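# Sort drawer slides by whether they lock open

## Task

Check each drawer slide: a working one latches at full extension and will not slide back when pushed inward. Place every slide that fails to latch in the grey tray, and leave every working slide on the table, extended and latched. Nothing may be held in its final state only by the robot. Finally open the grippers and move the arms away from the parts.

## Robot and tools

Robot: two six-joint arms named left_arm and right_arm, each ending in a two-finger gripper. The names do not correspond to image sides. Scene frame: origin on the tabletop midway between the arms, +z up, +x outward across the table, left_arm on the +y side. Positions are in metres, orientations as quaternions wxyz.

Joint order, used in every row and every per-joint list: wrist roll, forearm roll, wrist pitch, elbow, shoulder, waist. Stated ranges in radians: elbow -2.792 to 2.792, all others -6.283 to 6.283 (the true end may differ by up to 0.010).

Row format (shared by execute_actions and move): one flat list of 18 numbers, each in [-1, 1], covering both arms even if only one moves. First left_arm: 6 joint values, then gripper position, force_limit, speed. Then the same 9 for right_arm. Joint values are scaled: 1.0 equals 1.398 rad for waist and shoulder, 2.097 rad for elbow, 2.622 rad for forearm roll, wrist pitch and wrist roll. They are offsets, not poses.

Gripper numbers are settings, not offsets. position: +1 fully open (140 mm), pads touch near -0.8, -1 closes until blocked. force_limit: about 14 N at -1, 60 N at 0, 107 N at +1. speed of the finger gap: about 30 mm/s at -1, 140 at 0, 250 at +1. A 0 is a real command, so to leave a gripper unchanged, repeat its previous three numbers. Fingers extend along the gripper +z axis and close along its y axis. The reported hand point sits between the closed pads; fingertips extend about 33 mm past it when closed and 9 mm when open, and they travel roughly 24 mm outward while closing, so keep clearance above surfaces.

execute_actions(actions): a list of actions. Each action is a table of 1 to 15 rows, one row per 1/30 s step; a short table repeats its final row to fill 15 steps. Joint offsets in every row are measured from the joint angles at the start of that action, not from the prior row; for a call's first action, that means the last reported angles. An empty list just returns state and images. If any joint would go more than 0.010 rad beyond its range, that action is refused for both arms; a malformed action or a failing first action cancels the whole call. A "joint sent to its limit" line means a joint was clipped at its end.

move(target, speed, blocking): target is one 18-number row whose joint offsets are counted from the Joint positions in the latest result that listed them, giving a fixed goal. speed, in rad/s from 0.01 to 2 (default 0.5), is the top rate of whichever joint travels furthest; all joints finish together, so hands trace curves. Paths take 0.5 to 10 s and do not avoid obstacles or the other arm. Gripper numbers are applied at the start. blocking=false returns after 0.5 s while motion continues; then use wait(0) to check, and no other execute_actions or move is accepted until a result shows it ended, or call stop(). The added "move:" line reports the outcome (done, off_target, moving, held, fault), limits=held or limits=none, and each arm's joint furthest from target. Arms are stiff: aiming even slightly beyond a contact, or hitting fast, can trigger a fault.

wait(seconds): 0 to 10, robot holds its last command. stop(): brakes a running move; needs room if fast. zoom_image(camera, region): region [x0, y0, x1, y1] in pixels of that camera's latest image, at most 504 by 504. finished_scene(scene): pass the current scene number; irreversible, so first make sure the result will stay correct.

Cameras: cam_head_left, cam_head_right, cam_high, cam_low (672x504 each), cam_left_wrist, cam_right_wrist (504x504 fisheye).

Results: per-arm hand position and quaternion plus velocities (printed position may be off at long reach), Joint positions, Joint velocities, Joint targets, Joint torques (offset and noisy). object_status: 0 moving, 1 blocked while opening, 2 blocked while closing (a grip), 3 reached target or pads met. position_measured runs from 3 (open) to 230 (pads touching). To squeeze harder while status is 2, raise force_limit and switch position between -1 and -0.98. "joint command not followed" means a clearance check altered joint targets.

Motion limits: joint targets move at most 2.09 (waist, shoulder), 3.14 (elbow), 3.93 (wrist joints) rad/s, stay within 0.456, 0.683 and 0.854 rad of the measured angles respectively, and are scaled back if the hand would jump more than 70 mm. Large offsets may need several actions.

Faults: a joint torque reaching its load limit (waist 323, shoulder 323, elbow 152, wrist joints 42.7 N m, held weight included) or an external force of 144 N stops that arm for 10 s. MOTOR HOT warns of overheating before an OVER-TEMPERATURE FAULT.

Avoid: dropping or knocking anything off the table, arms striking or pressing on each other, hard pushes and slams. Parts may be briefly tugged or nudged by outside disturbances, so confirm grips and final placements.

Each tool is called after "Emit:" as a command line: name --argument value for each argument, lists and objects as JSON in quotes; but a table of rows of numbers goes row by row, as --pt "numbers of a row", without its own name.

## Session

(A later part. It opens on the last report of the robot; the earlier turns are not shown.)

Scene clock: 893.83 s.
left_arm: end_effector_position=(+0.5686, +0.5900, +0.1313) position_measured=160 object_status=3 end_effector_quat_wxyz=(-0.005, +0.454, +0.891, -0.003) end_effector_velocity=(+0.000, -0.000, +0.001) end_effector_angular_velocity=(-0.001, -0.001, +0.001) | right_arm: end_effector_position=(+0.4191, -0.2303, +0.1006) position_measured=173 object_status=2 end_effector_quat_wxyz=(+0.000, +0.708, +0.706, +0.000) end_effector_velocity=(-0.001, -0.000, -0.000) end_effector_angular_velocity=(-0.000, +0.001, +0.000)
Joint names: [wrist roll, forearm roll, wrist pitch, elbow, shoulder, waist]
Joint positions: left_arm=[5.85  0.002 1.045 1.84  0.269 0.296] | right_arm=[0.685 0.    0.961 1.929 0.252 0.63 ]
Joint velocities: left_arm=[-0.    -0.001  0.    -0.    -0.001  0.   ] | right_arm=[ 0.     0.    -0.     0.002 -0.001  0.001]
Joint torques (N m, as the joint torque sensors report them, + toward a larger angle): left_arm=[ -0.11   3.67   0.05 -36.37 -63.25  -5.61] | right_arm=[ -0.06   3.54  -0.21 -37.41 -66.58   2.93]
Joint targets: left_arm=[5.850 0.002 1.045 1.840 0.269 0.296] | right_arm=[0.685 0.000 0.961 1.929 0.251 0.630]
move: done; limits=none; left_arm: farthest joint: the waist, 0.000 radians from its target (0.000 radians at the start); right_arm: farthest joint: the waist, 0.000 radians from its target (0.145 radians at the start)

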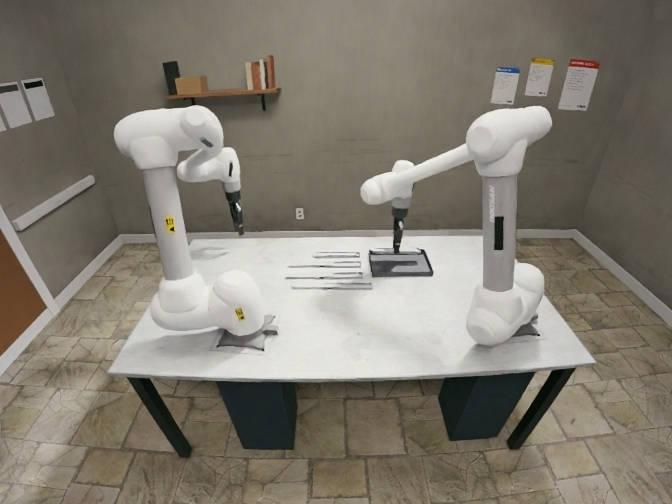

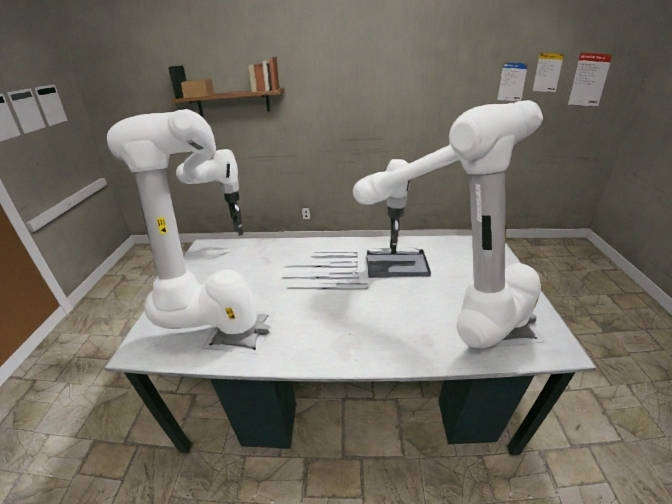

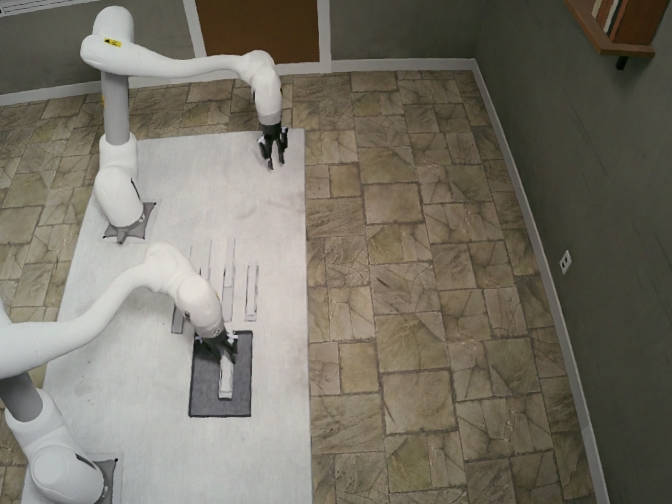

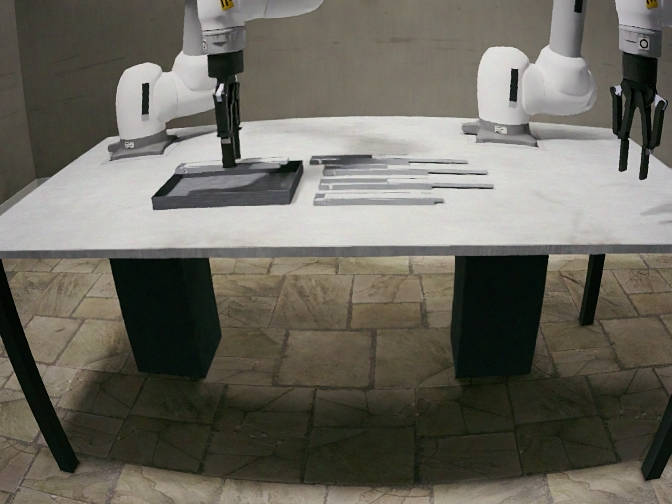

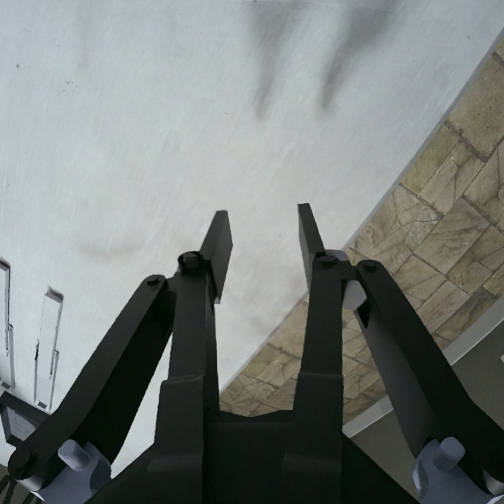

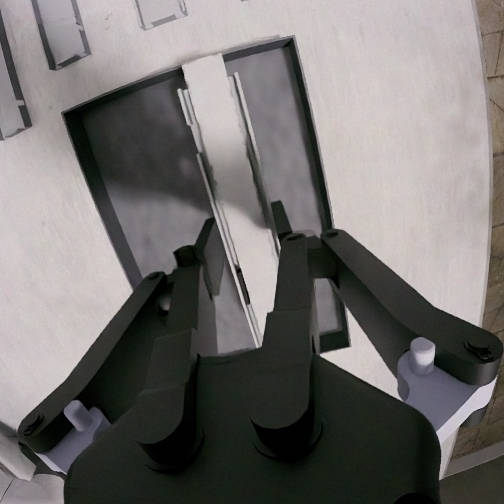

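Emit:
move --target '[0,0,0,0,0,0,-0.25,-0.4,0,0,0,-0.02,0.0108,0.0213,0,-1,-0.4,0]' --speed 0.1

Emit:
zoom_image --camera "cam_low" --region '[130,130,330,230]'

Scene clock: 902.67 s.
left_arm: end_effector_position=(+0.5686, +0.5900, +0.1313) position_measured=160 object_status=3 end_effector_quat_wxyz=(-0.005, +0.454, +0.891, -0.003) end_effector_velocity=(+0.001, +0.001, +0.002) end_effector_angular_velocity=(+0.002, -0.003, -0.000) | right_arm: end_effector_position=(+0.4194, -0.2301, +0.0721) position_measured=173 object_status=2 end_effector_quat_wxyz=(+0.000, +0.708, +0.706, +0.000) end_effector_velocity=(+0.001, +0.000, -0.000) end_effector_angular_velocity=(+0.000, +0.000, -0.001)
Joint names: [wrist roll, forearm roll, wrist pitch, elbow, shoulder, waist]
Joint positions: left_arm=[5.85  0.002 1.045 1.84  0.269 0.296] | right_arm=[0.685 0.    0.909 1.951 0.281 0.63 ]
Joint velocities: left_arm=[ 0.     0.001 -0.    -0.002 -0.002  0.001] | right_arm=[ 0.     0.    -0.    -0.001  0.001 -0.001]
Joint torques (N m, as the joint torque sensors report them, + toward a larger angle): left_arm=[ -0.1    3.67   0.18 -36.74 -63.53  -6.08] | right_arm=[ -0.09   3.44  -0.37 -35.95 -69.98   3.79]
Joint targets: left_arm=[5.850 0.002 1.045 1.840 0.269 0.296] | right_arm=[0.685 0.000 0.908 1.951 0.281 0.630]
move: done; limits=none; left_arm: farthest joint: the waist, 0.000 radians from its target (0.000 radians at the start); right_arm: farthest joint: the shoulder, 0.001 radians from its target (0.030 radians at the start)

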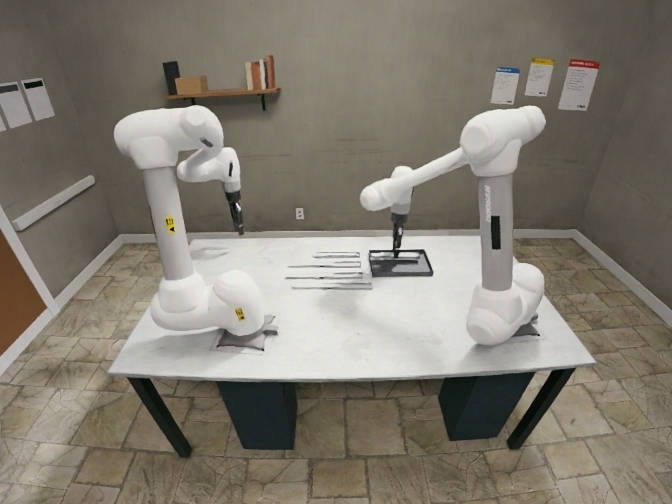

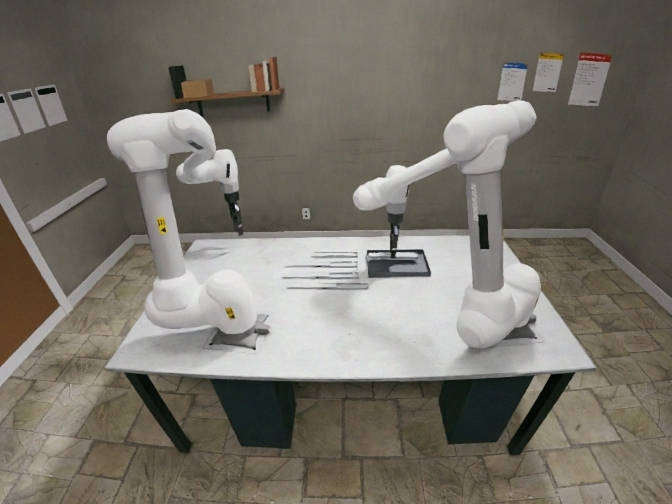

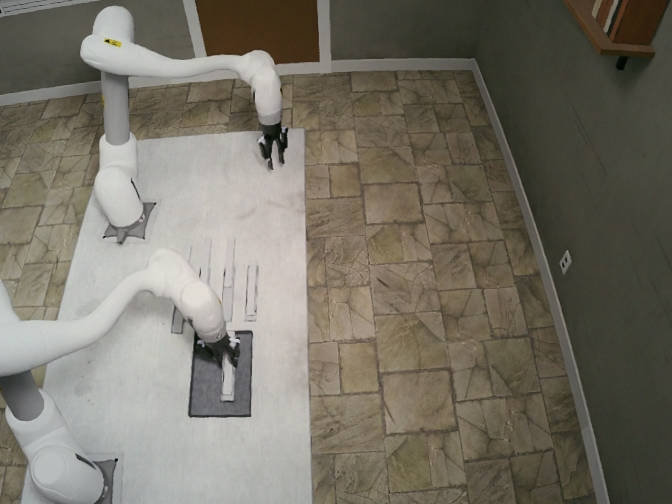

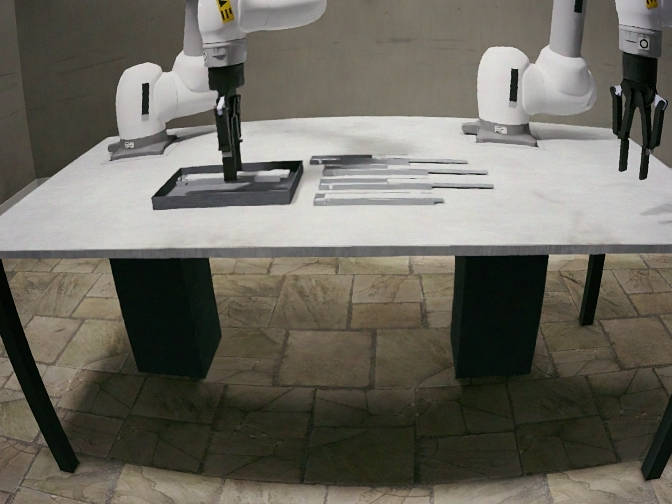

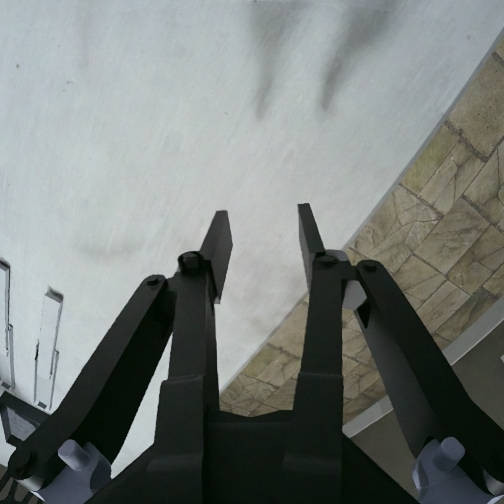

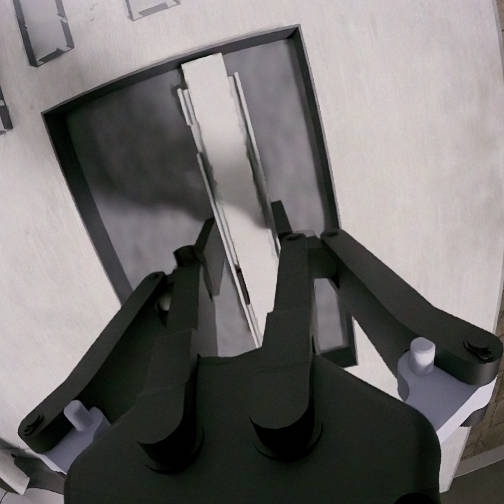

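Region (130, 130, 330, 230) of cam_low's 672x504 image, scaled by 2.520, with more detail than that image has.

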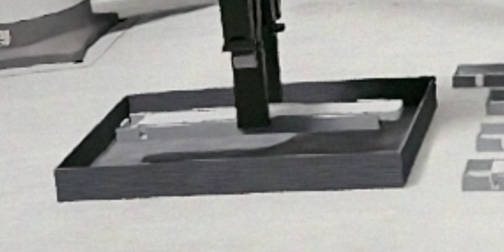

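Emit:
move --target '[0,0,0,0,0,0,-0.25,-0.4,0,0,0,-0.0125,0.0068,0.0135,0,-1,-0.4,0]' --speed 0.06

Emit:
execute_actions --actions '[[[0,0,0,0,0,0,-0.25,-0.4,0,0,0,0,0,0,0,-0.15,-0.4,0]]]'

Emit:
move --target '[0,0,0,0,0,0,-0.25,-0.4,0,0,0,0.0325,-0.0176,-0.0348,0,-0.15,-0.4,0]' --speed 0.2

Emit:
move --target '[0,0,0,0,0,0,-0.25,-0.4,0,0.0832,0,0.0752,-0.2695,0.2632,0.1561,-0.03,-0.4,0]' --speed 0.6

Emit:
move --target '[0,0,0,0,0,0,-0.25,-0.4,0,0,0,-0.0337,0.0213,0.0313,0,-0.03,-0.4,0]' --speed 0.1

Scene clock: 935.13 s.
left_arm: end_effector_position=(+0.5686, +0.5900, +0.1313) position_measured=160 object_status=3 end_effector_quat_wxyz=(-0.005, +0.454, +0.891, -0.003) end_effector_velocity=(-0.000, -0.001, -0.000) end_effector_angular_velocity=(-0.001, +0.001, -0.000) | right_arm: end_effector_position=(+0.4190, -0.2304, +0.0544) position_measured=173 object_status=2 end_effector_quat_wxyz=(-0.000, +0.708, +0.706, +0.000) end_effector_velocity=(+0.000, +0.000, +0.000) end_effector_angular_velocity=(+0.001, -0.000, -0.001)
Joint names: [wrist roll, forearm roll, wrist pitch, elbow, shoulder, waist]
Joint positions: left_arm=[5.85  0.002 1.045 1.84  0.269 0.296] | right_arm=[0.685 0.    0.876 1.965 0.3   0.63 ]
Joint velocities: left_arm=[-0.    -0.001  0.001 -0.     0.    -0.001] | right_arm=[ 0.     0.001 -0.    -0.    -0.    -0.   ]
Joint torques (N m, as the joint torque sensors report them, + toward a larger angle): left_arm=[ -0.06   3.73   0.19 -36.34 -62.19  -5.7 ] | right_arm=[ -0.03   3.35  -0.24 -34.71 -70.43   3.4 ]
Joint targets: left_arm=[5.850 0.002 1.045 1.840 0.269 0.296] | right_arm=[0.685 0.000 0.876 1.965 0.300 0.630]
move: done; limits=none; left_arm: farthest joint: the waist, 0.000 radians from its target (0.000 radians at the start); right_arm: farthest joint: the waist, 0.000 radians from its target (0.000 radians at the start)

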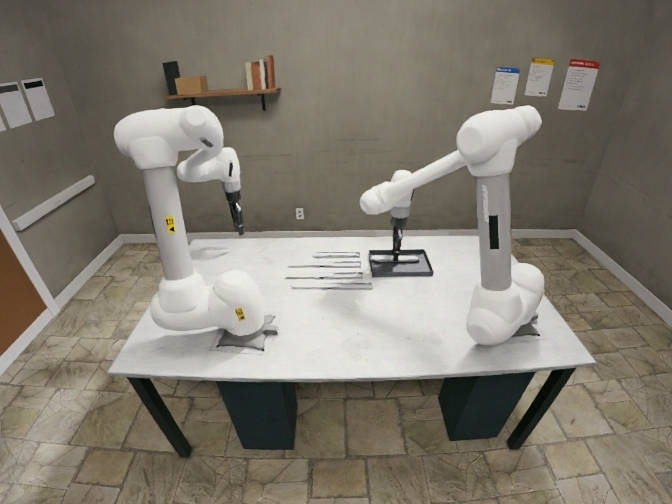

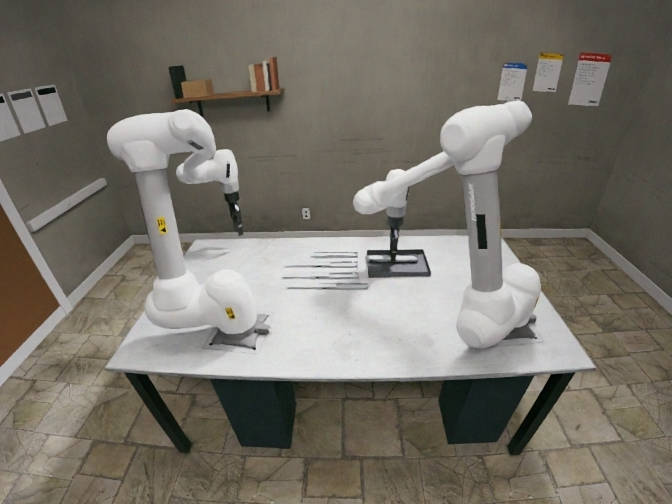

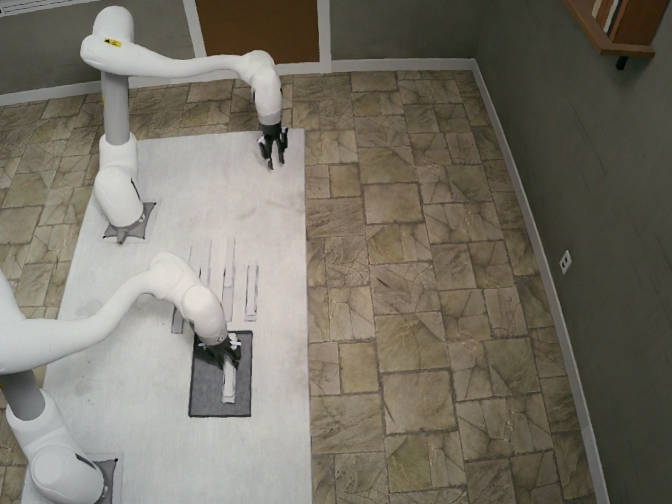

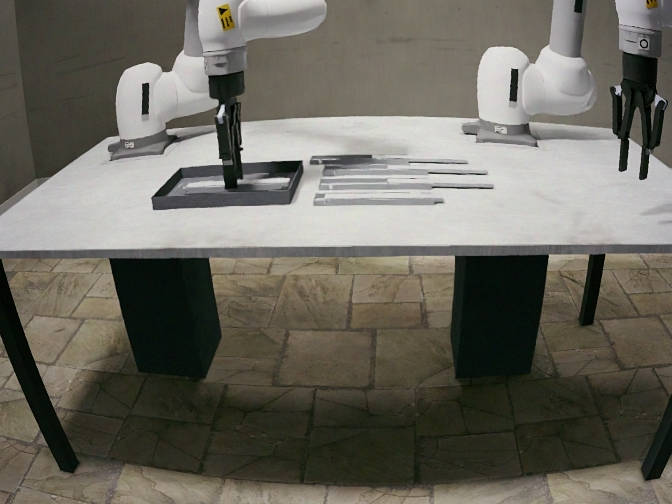

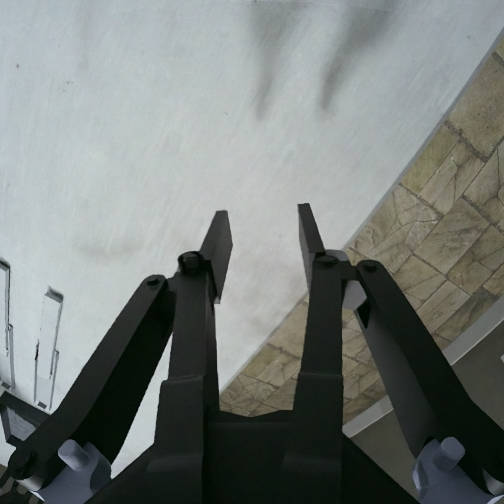

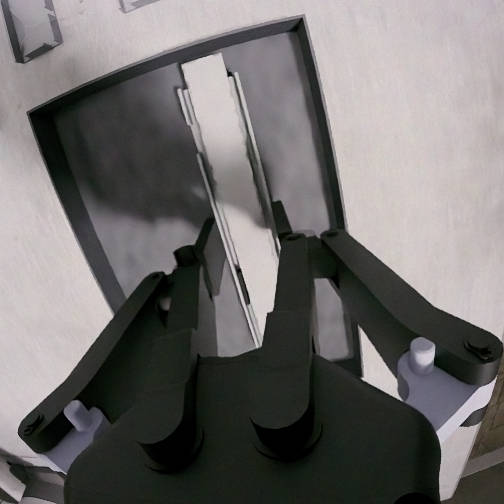

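Scene clock: 935.63 s.
left_arm: end_effector_position=(+0.5686, +0.5900, +0.1313) position_measured=160 object_status=3 end_effector_quat_wxyz=(-0.005, +0.454, +0.891, -0.003) end_effector_velocity=(-0.000, -0.000, -0.001) end_effector_angular_velocity=(-0.001, +0.001, +0.000) | right_arm: end_effector_position=(+0.4190, -0.2304, +0.0544) position_measured=148 object_status=3 end_effector_quat_wxyz=(-0.000, +0.708, +0.706, +0.000) end_effector_velocity=(-0.000, +0.000, -0.000) end_effector_angular_velocity=(-0.000, +0.000, +0.000)
Joint names: [wrist roll, forearm roll, wrist pitch, elbow, shoulder, waist]
Joint positions: left_arm=[5.85  0.002 1.045 1.84  0.269 0.296] | right_arm=[0.685 0.    0.876 1.965 0.3   0.63 ]
Joint velocities: left_arm=[ 0.    -0.    -0.001  0.001  0.001  0.   ] | right_arm=[ 0.    -0.    -0.    -0.     0.001  0.001]
Joint torques (N m, as the joint torque sensors report them, + toward a larger angle): left_arm=[ -0.2    3.75   0.29 -36.83 -62.09  -5.68] | right_arm=[ -0.09   3.25  -0.21 -33.04 -67.78   3.54]
Joint targets: left_arm=[5.850 0.002 1.045 1.840 0.269 0.296] | right_arm=[0.685 0.000 0.876 1.965 0.300 0.630]

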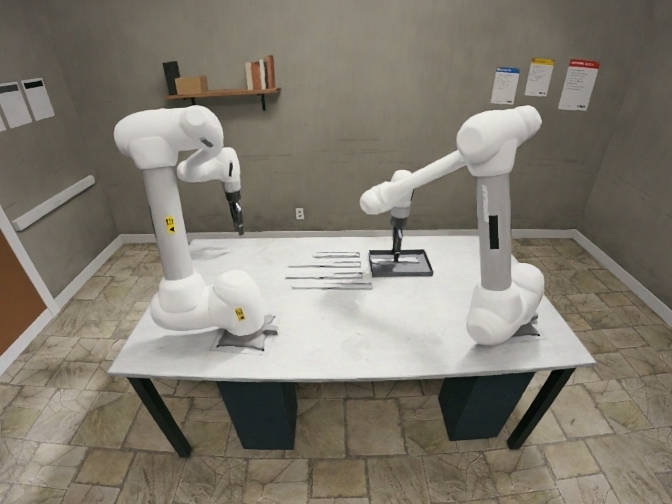

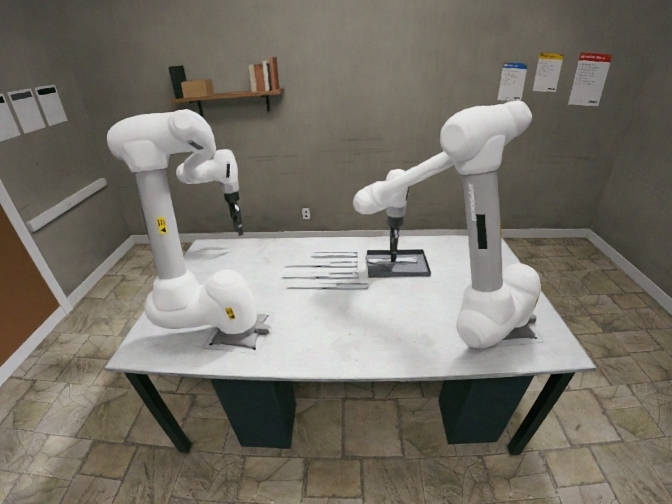

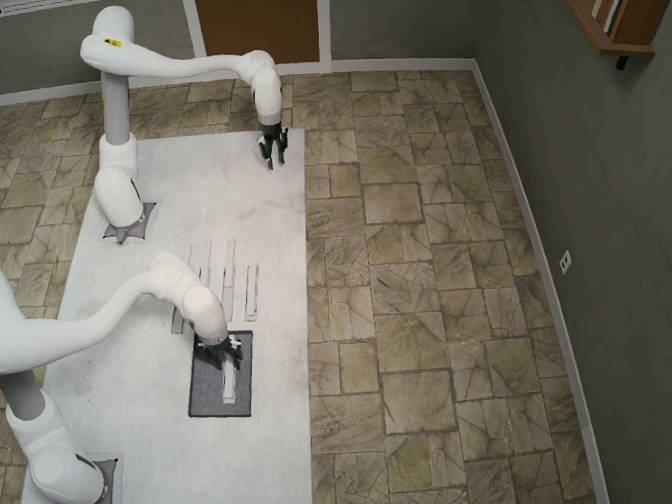

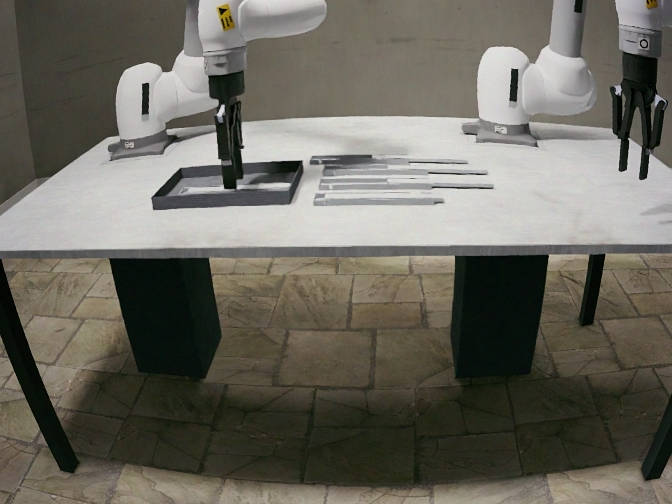

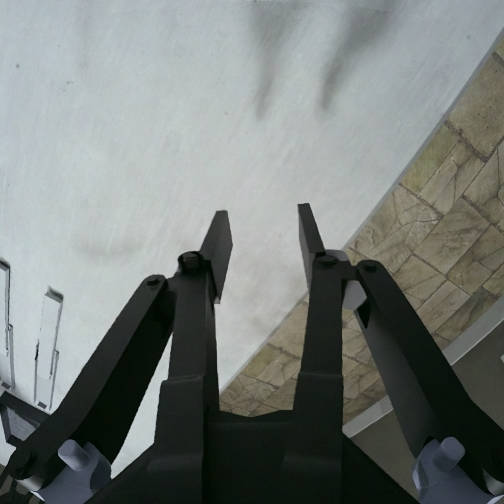

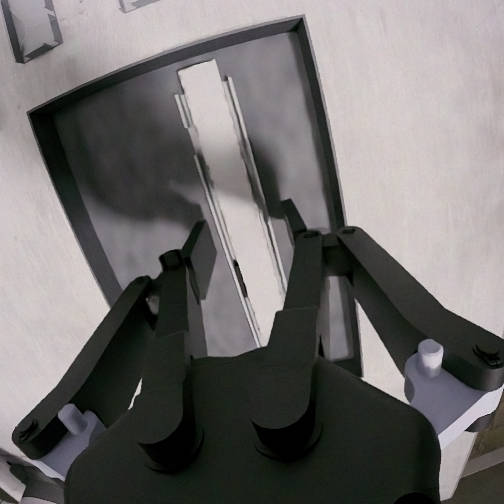

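Scene clock: 936.43 s.
left_arm: end_effector_position=(+0.5686, +0.5900, +0.1313) position_measured=160 object_status=3 end_effector_quat_wxyz=(-0.005, +0.454, +0.891, -0.003) end_effector_velocity=(-0.000, +0.001, -0.000) end_effector_angular_velocity=(+0.001, -0.000, +0.000) | right_arm: end_effector_position=(+0.4191, -0.2303, +0.1006) position_measured=148 object_status=3 end_effector_quat_wxyz=(+0.000, +0.708, +0.706, +0.000) end_effector_velocity=(-0.001, -0.000, -0.000) end_effector_angular_velocity=(-0.001, +0.001, +0.000)
Joint names: [wrist roll, forearm roll, wrist pitch, elbow, shoulder, waist]
Joint positions: left_arm=[5.85  0.002 1.045 1.84  0.269 0.296] | right_arm=[0.685 0.    0.961 1.929 0.252 0.63 ]
Joint velocities: left_arm=[-0.     0.001 -0.001  0.001 -0.     0.001] | right_arm=[ 0.    -0.     0.     0.001 -0.     0.001]
Joint torques (N m, as the joint torque sensors report them, + toward a larger angle): left_arm=[ -0.08   3.73   0.31 -36.52 -61.75  -5.92] | right_arm=[  0.03   3.66  -0.32 -35.31 -65.69   3.6 ]
Joint targets: left_arm=[5.850 0.002 1.045 1.840 0.269 0.296] | right_arm=[0.685 0.000 0.961 1.929 0.251 0.630]
move: done; limits=none; left_arm: farthest joint: the waist, 0.000 radians from its target (0.000 radians at the start); right_arm: farthest joint: the waist, 0.000 radians from its target (0.000 radians at the start)

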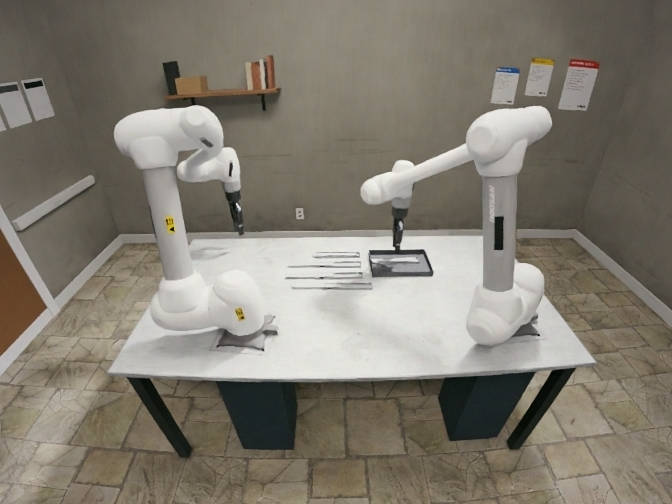

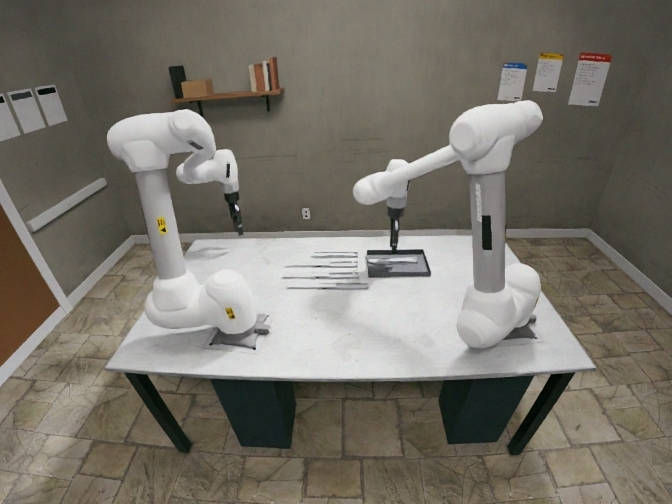

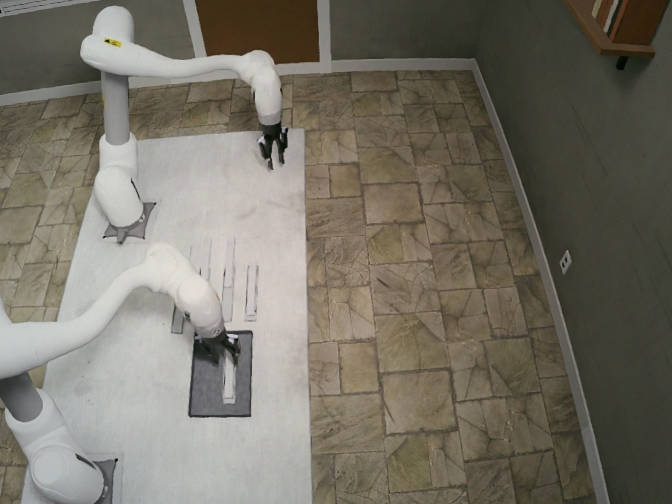

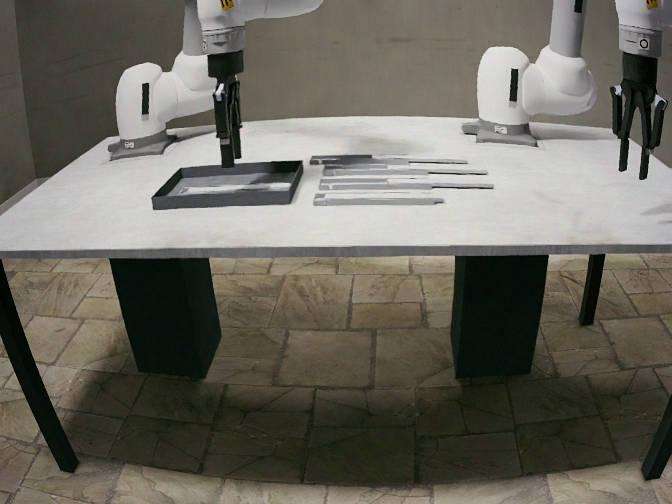

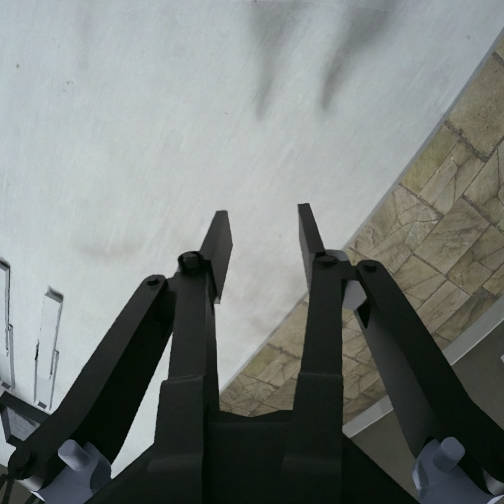

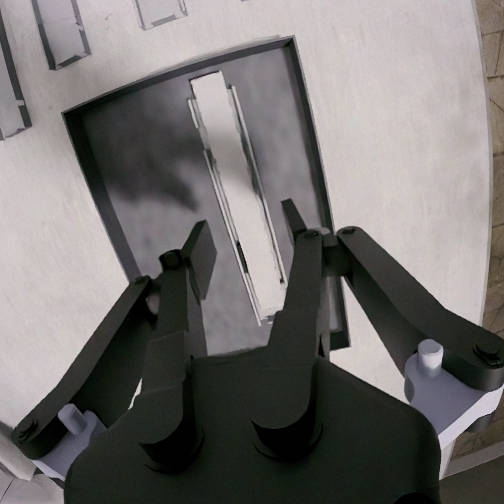

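Scene clock: 937.83 s.
left_arm: end_effector_position=(+0.5686, +0.5900, +0.1313) position_measured=160 object_status=3 end_effector_quat_wxyz=(-0.005, +0.454, +0.891, -0.003) end_effector_velocity=(+0.000, +0.000, +0.001) end_effector_angular_velocity=(+0.001, -0.002, -0.002) | right_arm: end_effector_position=(+0.4803, +0.0614, +0.1009) position_measured=132 object_status=3 end_effector_quat_wxyz=(-0.000, +0.708, +0.706, +0.000) end_effector_velocity=(+0.001, -0.000, -0.000) end_effector_angular_velocity=(-0.000, -0.000, -0.000)
Joint names: [wrist roll, forearm roll, wrist pitch, elbow, shoulder, waist]
Joint positions: left_arm=[5.85  0.002 1.045 1.84  0.269 0.296] | right_arm=[0.903 0.    1.158 1.363 0.619 0.848]
Joint velocities: left_arm=[ 0.     0.001  0.    -0.001 -0.001 -0.001] | right_arm=[-0.    -0.     0.    -0.     0.001 -0.001]
Joint torques (N m, as the joint torque sensors report them, + toward a larger angle): left_arm=[ -0.12   3.73   0.1  -36.39 -61.85  -4.31] | right_arm=[  -0.07    4.19   -0.36  -39.79 -106.36    3.2 ]
Joint targets: left_arm=[5.850 0.002 1.045 1.840 0.269 0.296] | right_arm=[0.903 0.000 1.158 1.363 0.620 0.848]
move: done; limits=none; left_arm: farthest joint: the waist, 0.000 radians from its target (0.000 radians at the start); right_arm: farthest joint: the shoulder, 0.001 radians from its target (0.368 radians at the start)

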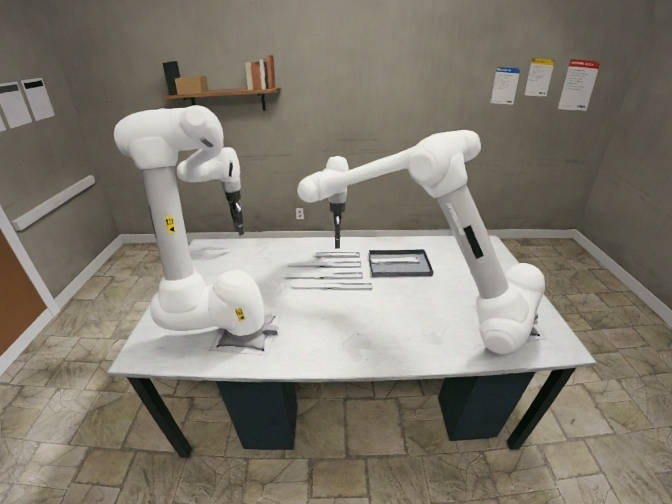

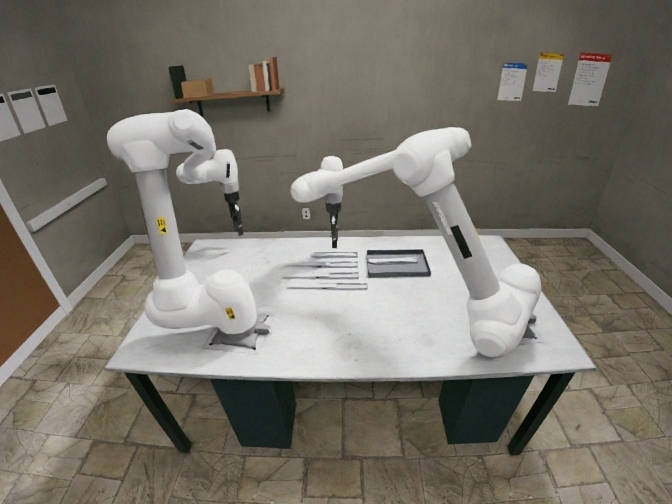

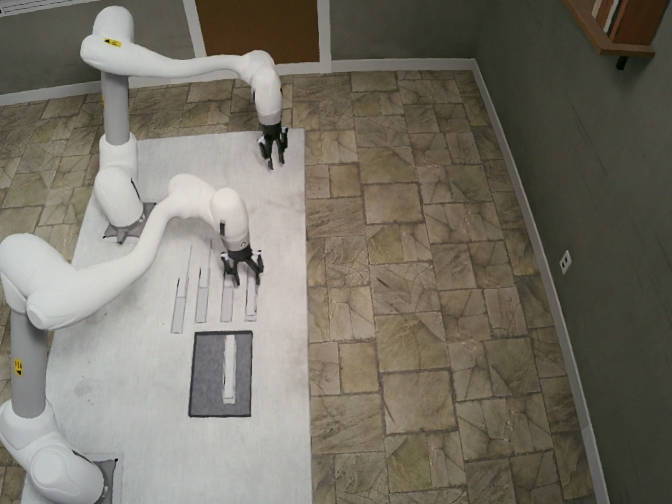

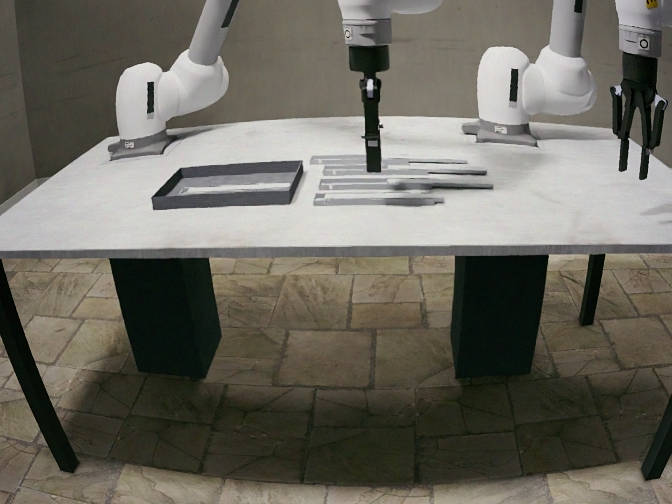

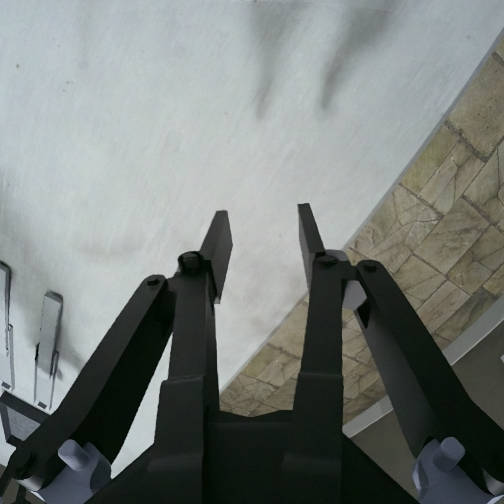

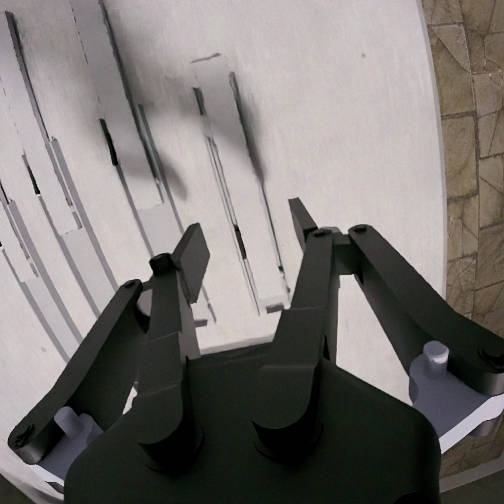

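Scene clock: 939.03 s.
left_arm: end_effector_position=(+0.5686, +0.5900, +0.1313) position_measured=160 object_status=3 end_effector_quat_wxyz=(-0.005, +0.454, +0.891, -0.003) end_effector_velocity=(+0.001, -0.000, +0.000) end_effector_angular_velocity=(-0.001, -0.002, +0.001) | right_arm: end_effector_position=(+0.4803, +0.0614, +0.0403) position_measured=132 object_status=3 end_effector_quat_wxyz=(-0.000, +0.708, +0.706, +0.000) end_effector_velocity=(-0.000, -0.001, -0.002) end_effector_angular_velocity=(-0.002, +0.001, +0.000)
Joint names: [wrist roll, forearm roll, wrist pitch, elbow, shoulder, waist]
Joint positions: left_arm=[5.85  0.002 1.045 1.84  0.269 0.296] | right_arm=[0.903 0.    1.07  1.408 0.663 0.848]
Joint velocities: left_arm=[ 0.    -0.001 -0.001 -0.001  0.     0.   ] | right_arm=[-0.    -0.001 -0.     0.001  0.001 -0.   ]
Joint torques (N m, as the joint torque sensors report them, + toward a larger angle): left_arm=[ -0.13   3.77   0.31 -36.49 -62.62  -5.48] | right_arm=[  -0.09    3.81   -0.34  -38.01 -106.91    2.7 ]
Joint targets: left_arm=[5.850 0.002 1.045 1.840 0.269 0.296] | right_arm=[0.903 0.000 1.070 1.408 0.663 0.848]
move: done; limits=none; left_arm: farthest joint: the waist, 0.000 radians from its target (0.000 radians at the start); right_arm: farthest joint: the waist, 0.000 radians from its target (0.000 radians at the start)

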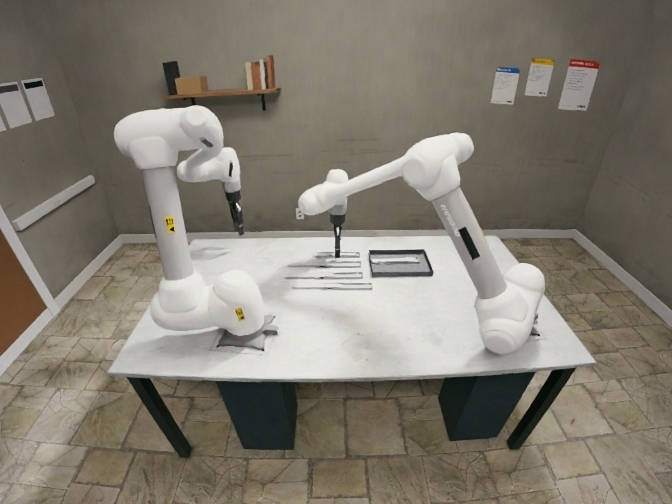

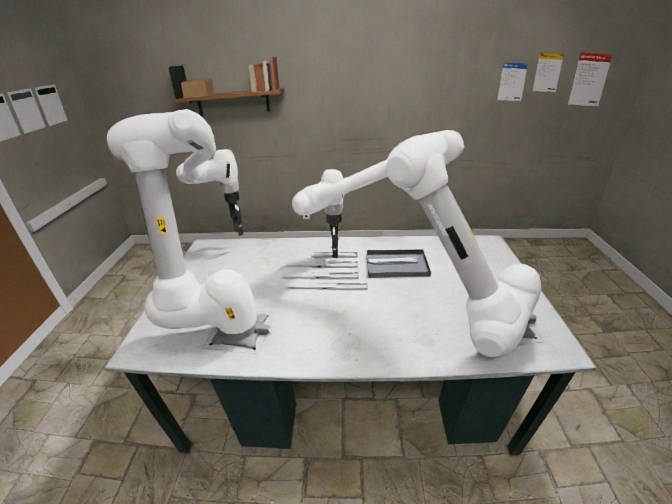

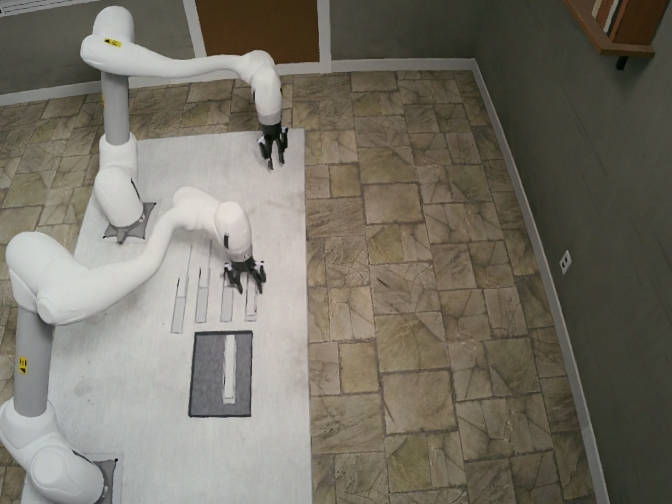

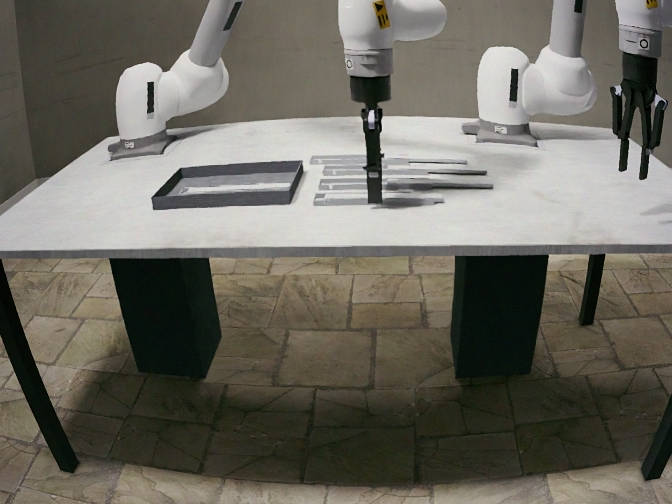

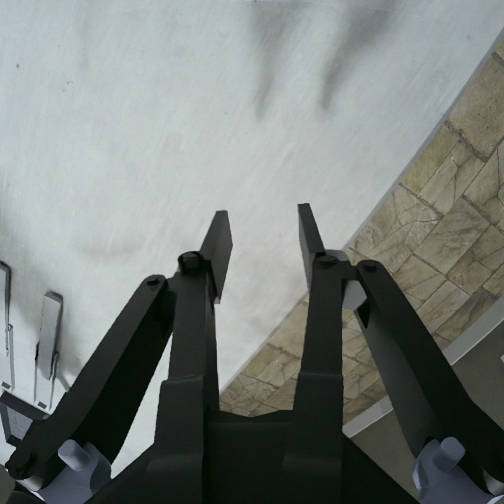

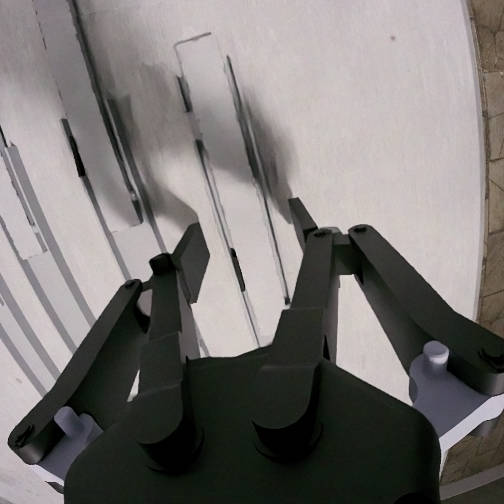

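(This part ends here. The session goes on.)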